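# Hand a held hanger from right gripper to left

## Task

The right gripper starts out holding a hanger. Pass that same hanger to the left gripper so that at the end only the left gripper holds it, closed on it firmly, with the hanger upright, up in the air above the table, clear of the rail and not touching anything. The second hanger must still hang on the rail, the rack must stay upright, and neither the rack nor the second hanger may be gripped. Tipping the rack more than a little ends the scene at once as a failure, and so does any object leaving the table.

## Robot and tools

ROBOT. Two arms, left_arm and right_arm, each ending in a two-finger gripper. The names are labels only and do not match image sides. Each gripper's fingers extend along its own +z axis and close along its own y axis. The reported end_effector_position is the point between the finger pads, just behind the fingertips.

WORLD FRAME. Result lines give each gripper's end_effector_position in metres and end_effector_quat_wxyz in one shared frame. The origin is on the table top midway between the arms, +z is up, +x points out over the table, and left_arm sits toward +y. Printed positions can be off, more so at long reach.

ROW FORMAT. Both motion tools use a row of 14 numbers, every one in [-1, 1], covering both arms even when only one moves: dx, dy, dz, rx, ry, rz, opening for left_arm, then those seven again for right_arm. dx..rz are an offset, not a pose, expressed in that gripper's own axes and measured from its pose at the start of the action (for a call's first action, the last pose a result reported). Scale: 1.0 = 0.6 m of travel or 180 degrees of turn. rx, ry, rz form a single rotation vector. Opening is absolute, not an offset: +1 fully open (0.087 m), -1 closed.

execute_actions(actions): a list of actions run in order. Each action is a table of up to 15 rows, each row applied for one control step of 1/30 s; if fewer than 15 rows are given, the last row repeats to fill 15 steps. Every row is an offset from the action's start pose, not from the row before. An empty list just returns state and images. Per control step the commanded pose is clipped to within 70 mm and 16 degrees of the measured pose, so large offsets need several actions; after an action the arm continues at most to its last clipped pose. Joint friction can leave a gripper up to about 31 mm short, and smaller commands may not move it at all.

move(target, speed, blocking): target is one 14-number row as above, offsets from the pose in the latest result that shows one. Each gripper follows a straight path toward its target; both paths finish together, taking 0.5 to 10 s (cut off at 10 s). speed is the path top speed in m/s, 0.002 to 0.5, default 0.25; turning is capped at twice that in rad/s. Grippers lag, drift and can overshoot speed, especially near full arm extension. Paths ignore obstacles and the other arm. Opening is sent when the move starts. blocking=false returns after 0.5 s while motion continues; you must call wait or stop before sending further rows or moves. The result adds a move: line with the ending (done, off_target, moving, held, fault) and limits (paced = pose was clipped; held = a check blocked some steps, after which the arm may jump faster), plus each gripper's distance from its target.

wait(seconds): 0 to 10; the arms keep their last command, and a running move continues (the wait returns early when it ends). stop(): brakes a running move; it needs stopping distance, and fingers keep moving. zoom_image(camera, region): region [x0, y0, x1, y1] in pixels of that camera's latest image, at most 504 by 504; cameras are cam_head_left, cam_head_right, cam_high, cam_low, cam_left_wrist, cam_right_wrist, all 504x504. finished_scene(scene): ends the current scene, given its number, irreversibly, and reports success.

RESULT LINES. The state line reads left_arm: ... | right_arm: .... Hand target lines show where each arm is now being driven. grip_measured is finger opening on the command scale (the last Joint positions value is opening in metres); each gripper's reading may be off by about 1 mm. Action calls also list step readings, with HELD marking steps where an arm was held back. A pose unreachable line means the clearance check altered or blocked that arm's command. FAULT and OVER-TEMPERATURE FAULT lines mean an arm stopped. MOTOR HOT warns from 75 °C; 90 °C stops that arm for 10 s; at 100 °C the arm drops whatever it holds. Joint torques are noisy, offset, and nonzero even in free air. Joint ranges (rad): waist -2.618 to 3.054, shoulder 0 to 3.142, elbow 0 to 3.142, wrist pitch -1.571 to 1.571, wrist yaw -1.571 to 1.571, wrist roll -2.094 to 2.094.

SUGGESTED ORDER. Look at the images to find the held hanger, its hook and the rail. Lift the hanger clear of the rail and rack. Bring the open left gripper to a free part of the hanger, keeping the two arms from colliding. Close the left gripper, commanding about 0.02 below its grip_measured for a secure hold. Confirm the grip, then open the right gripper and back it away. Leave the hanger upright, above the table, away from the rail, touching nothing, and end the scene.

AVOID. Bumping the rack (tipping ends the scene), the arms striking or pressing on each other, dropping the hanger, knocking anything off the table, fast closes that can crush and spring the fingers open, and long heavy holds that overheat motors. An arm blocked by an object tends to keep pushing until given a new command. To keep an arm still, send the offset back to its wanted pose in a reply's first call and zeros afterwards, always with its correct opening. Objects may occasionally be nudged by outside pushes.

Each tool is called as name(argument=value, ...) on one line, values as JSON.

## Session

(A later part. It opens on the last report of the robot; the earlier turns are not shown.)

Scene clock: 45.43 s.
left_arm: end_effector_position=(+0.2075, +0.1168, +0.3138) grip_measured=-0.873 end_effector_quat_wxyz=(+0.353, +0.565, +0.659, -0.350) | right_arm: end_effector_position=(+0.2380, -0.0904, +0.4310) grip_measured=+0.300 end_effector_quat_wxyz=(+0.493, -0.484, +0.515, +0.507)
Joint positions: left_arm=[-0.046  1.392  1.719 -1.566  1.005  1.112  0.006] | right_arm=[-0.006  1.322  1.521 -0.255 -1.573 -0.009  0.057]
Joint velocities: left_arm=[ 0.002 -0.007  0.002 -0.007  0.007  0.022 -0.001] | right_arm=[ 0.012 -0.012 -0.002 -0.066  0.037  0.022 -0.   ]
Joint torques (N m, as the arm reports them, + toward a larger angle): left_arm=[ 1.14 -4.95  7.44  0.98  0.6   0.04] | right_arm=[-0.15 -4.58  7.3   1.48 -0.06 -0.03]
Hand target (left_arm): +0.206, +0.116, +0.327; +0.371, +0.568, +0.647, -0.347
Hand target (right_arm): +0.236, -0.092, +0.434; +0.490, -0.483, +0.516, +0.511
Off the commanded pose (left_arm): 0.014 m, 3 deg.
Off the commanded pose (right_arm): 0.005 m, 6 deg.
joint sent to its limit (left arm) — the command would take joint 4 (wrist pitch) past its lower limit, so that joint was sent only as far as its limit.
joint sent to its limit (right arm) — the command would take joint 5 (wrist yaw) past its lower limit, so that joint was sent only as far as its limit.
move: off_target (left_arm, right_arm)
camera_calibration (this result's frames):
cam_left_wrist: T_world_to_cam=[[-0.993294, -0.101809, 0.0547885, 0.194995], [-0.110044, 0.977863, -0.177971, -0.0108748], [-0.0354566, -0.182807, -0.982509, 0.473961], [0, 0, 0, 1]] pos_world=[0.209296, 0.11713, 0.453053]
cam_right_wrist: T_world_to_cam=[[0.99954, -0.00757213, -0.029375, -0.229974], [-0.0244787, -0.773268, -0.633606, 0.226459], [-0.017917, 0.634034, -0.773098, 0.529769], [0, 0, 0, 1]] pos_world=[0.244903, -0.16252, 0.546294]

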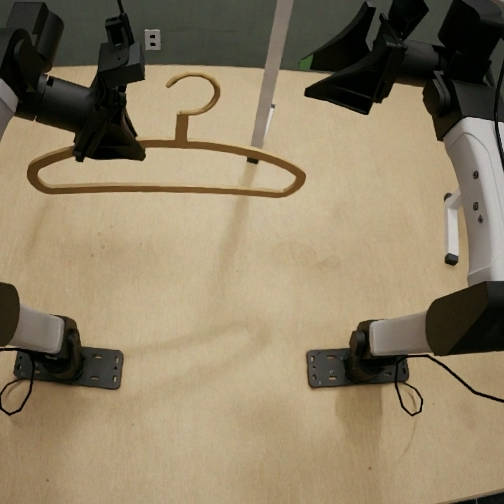

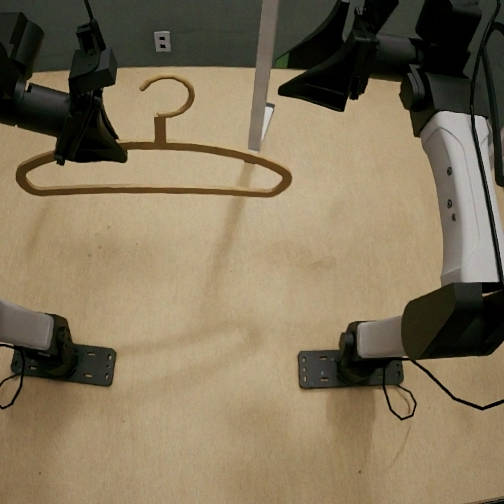

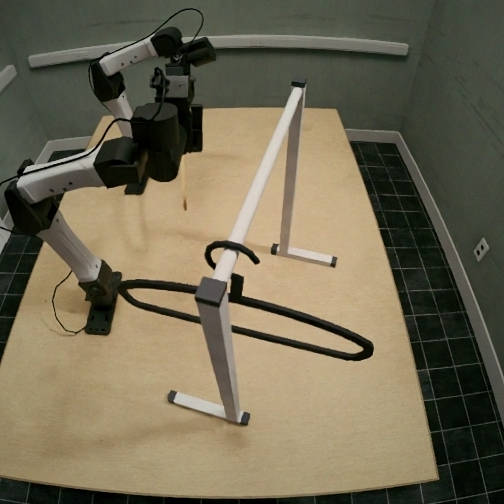

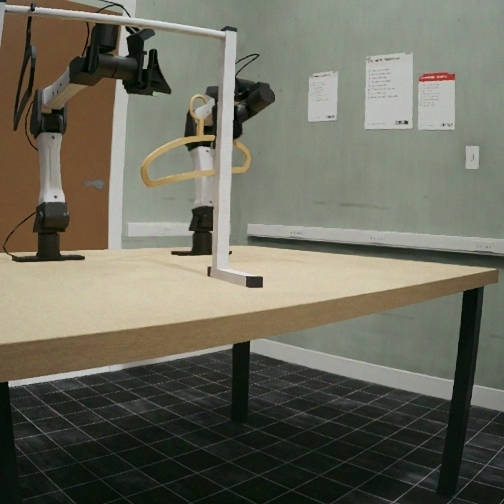

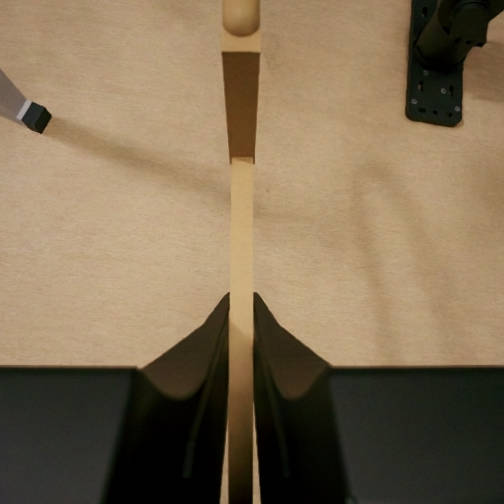

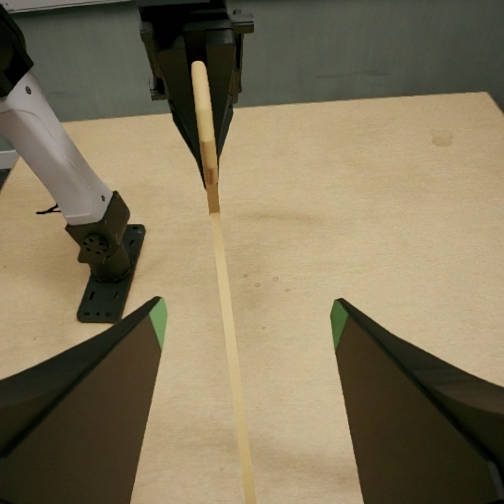

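Tilted about 10°; pitch up to level it.

move(target=[-0.02,0,0,0,-0.055,0,-0.91, 0,0,0,0,0,0,0.3], speed=0.1)

Scene clock: 49.30 s.
left_arm: end_effector_position=(+0.2118, +0.1112, +0.3221) grip_measured=-0.873 end_effector_quat_wxyz=(+0.399, +0.538, +0.631, -0.392) | right_arm: end_effector_position=(+0.2379, -0.0904, +0.4310) grip_measured=+0.300 end_effector_quat_wxyz=(+0.492, -0.483, +0.516, +0.508)
Joint positions: left_arm=[ 0.009  1.358  1.631 -1.475  1.158  1.101  0.006] | right_arm=[-0.006  1.322  1.521 -0.255 -1.573 -0.007  0.057]
Joint velocities: left_arm=[-0.002 -0.027 -0.007 -0.037  0.051  0.007  0.   ] | right_arm=[-0.002  0.002 -0.002 -0.007 -0.037  0.007 -0.   ]
Joint torques (N m, as the arm reports them, + toward a larger angle): left_arm=[ 1.05 -5.72  3.6   1.24  0.55 -0.01] | right_arm=[ 0.39 -4.73  6.27  1.63  0.03 -0.13]
Hand target (left_arm): +0.209, +0.111, +0.324; +0.407, +0.533, +0.626, -0.398
Hand target (right_arm): +0.238, -0.090, +0.431; +0.493, -0.484, +0.516, +0.507
Off the commanded pose (left_arm): 0.004 m, 1 deg.
Off the commanded pose (right_arm): 0.000 m, 0 deg.
move: done
camera_calibration (this result's frames):
cam_left_wrist: T_world_to_cam=[[-0.993398, -0.100455, 0.0554073, 0.197859], [-0.112991, 0.940305, -0.321027, 0.0473648], [-0.0198511, -0.325168, -0.945448, 0.481812], [0, 0, 0, 1]] pos_world=[0.211469, 0.132008, 0.45977]
cam_right_wrist: T_world_to_cam=[[0.99947, -0.00757067, -0.0316627, -0.228876], [-0.0259285, -0.773245, -0.633578, 0.226795], [-0.0196864, 0.634063, -0.773031, 0.530165], [0, 0, 0, 1]] pos_world=[0.245072, -0.162522, 0.54628]

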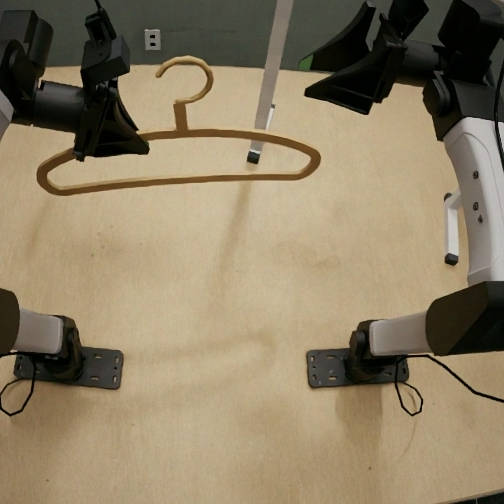

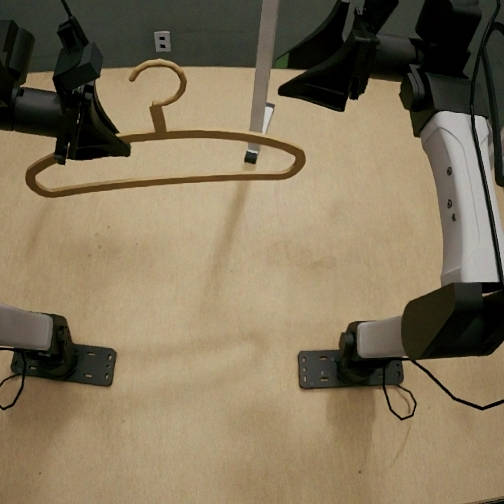

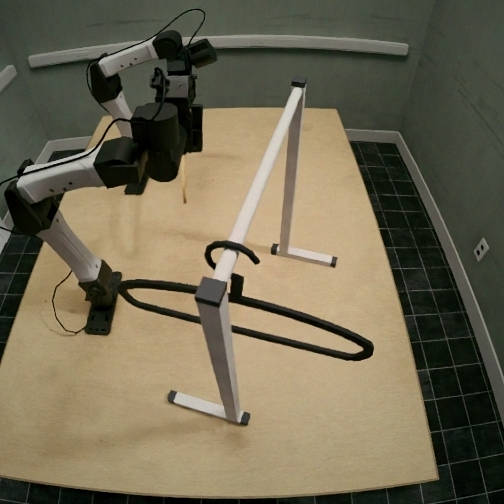

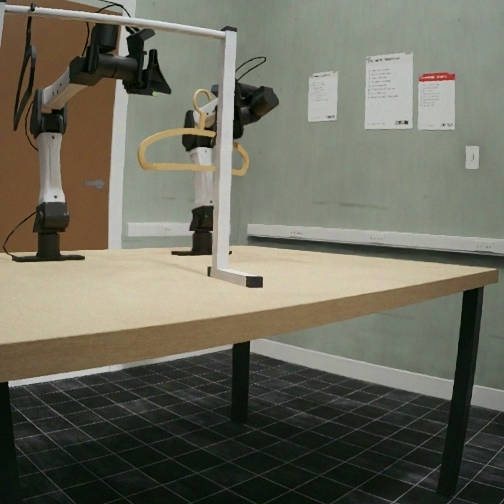

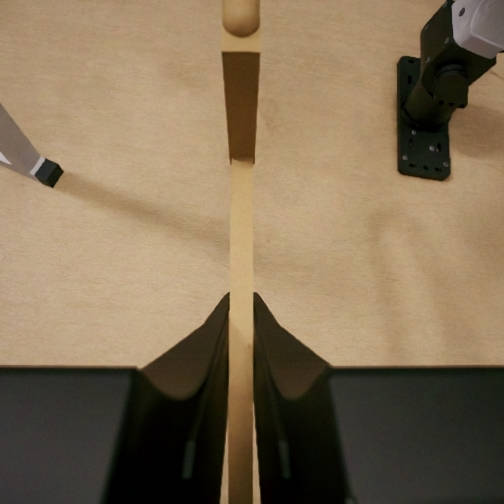

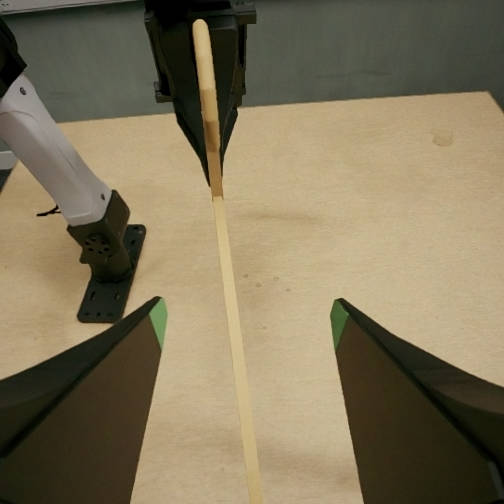

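finished_scene(scene=2)

The scene is finished: the task was done.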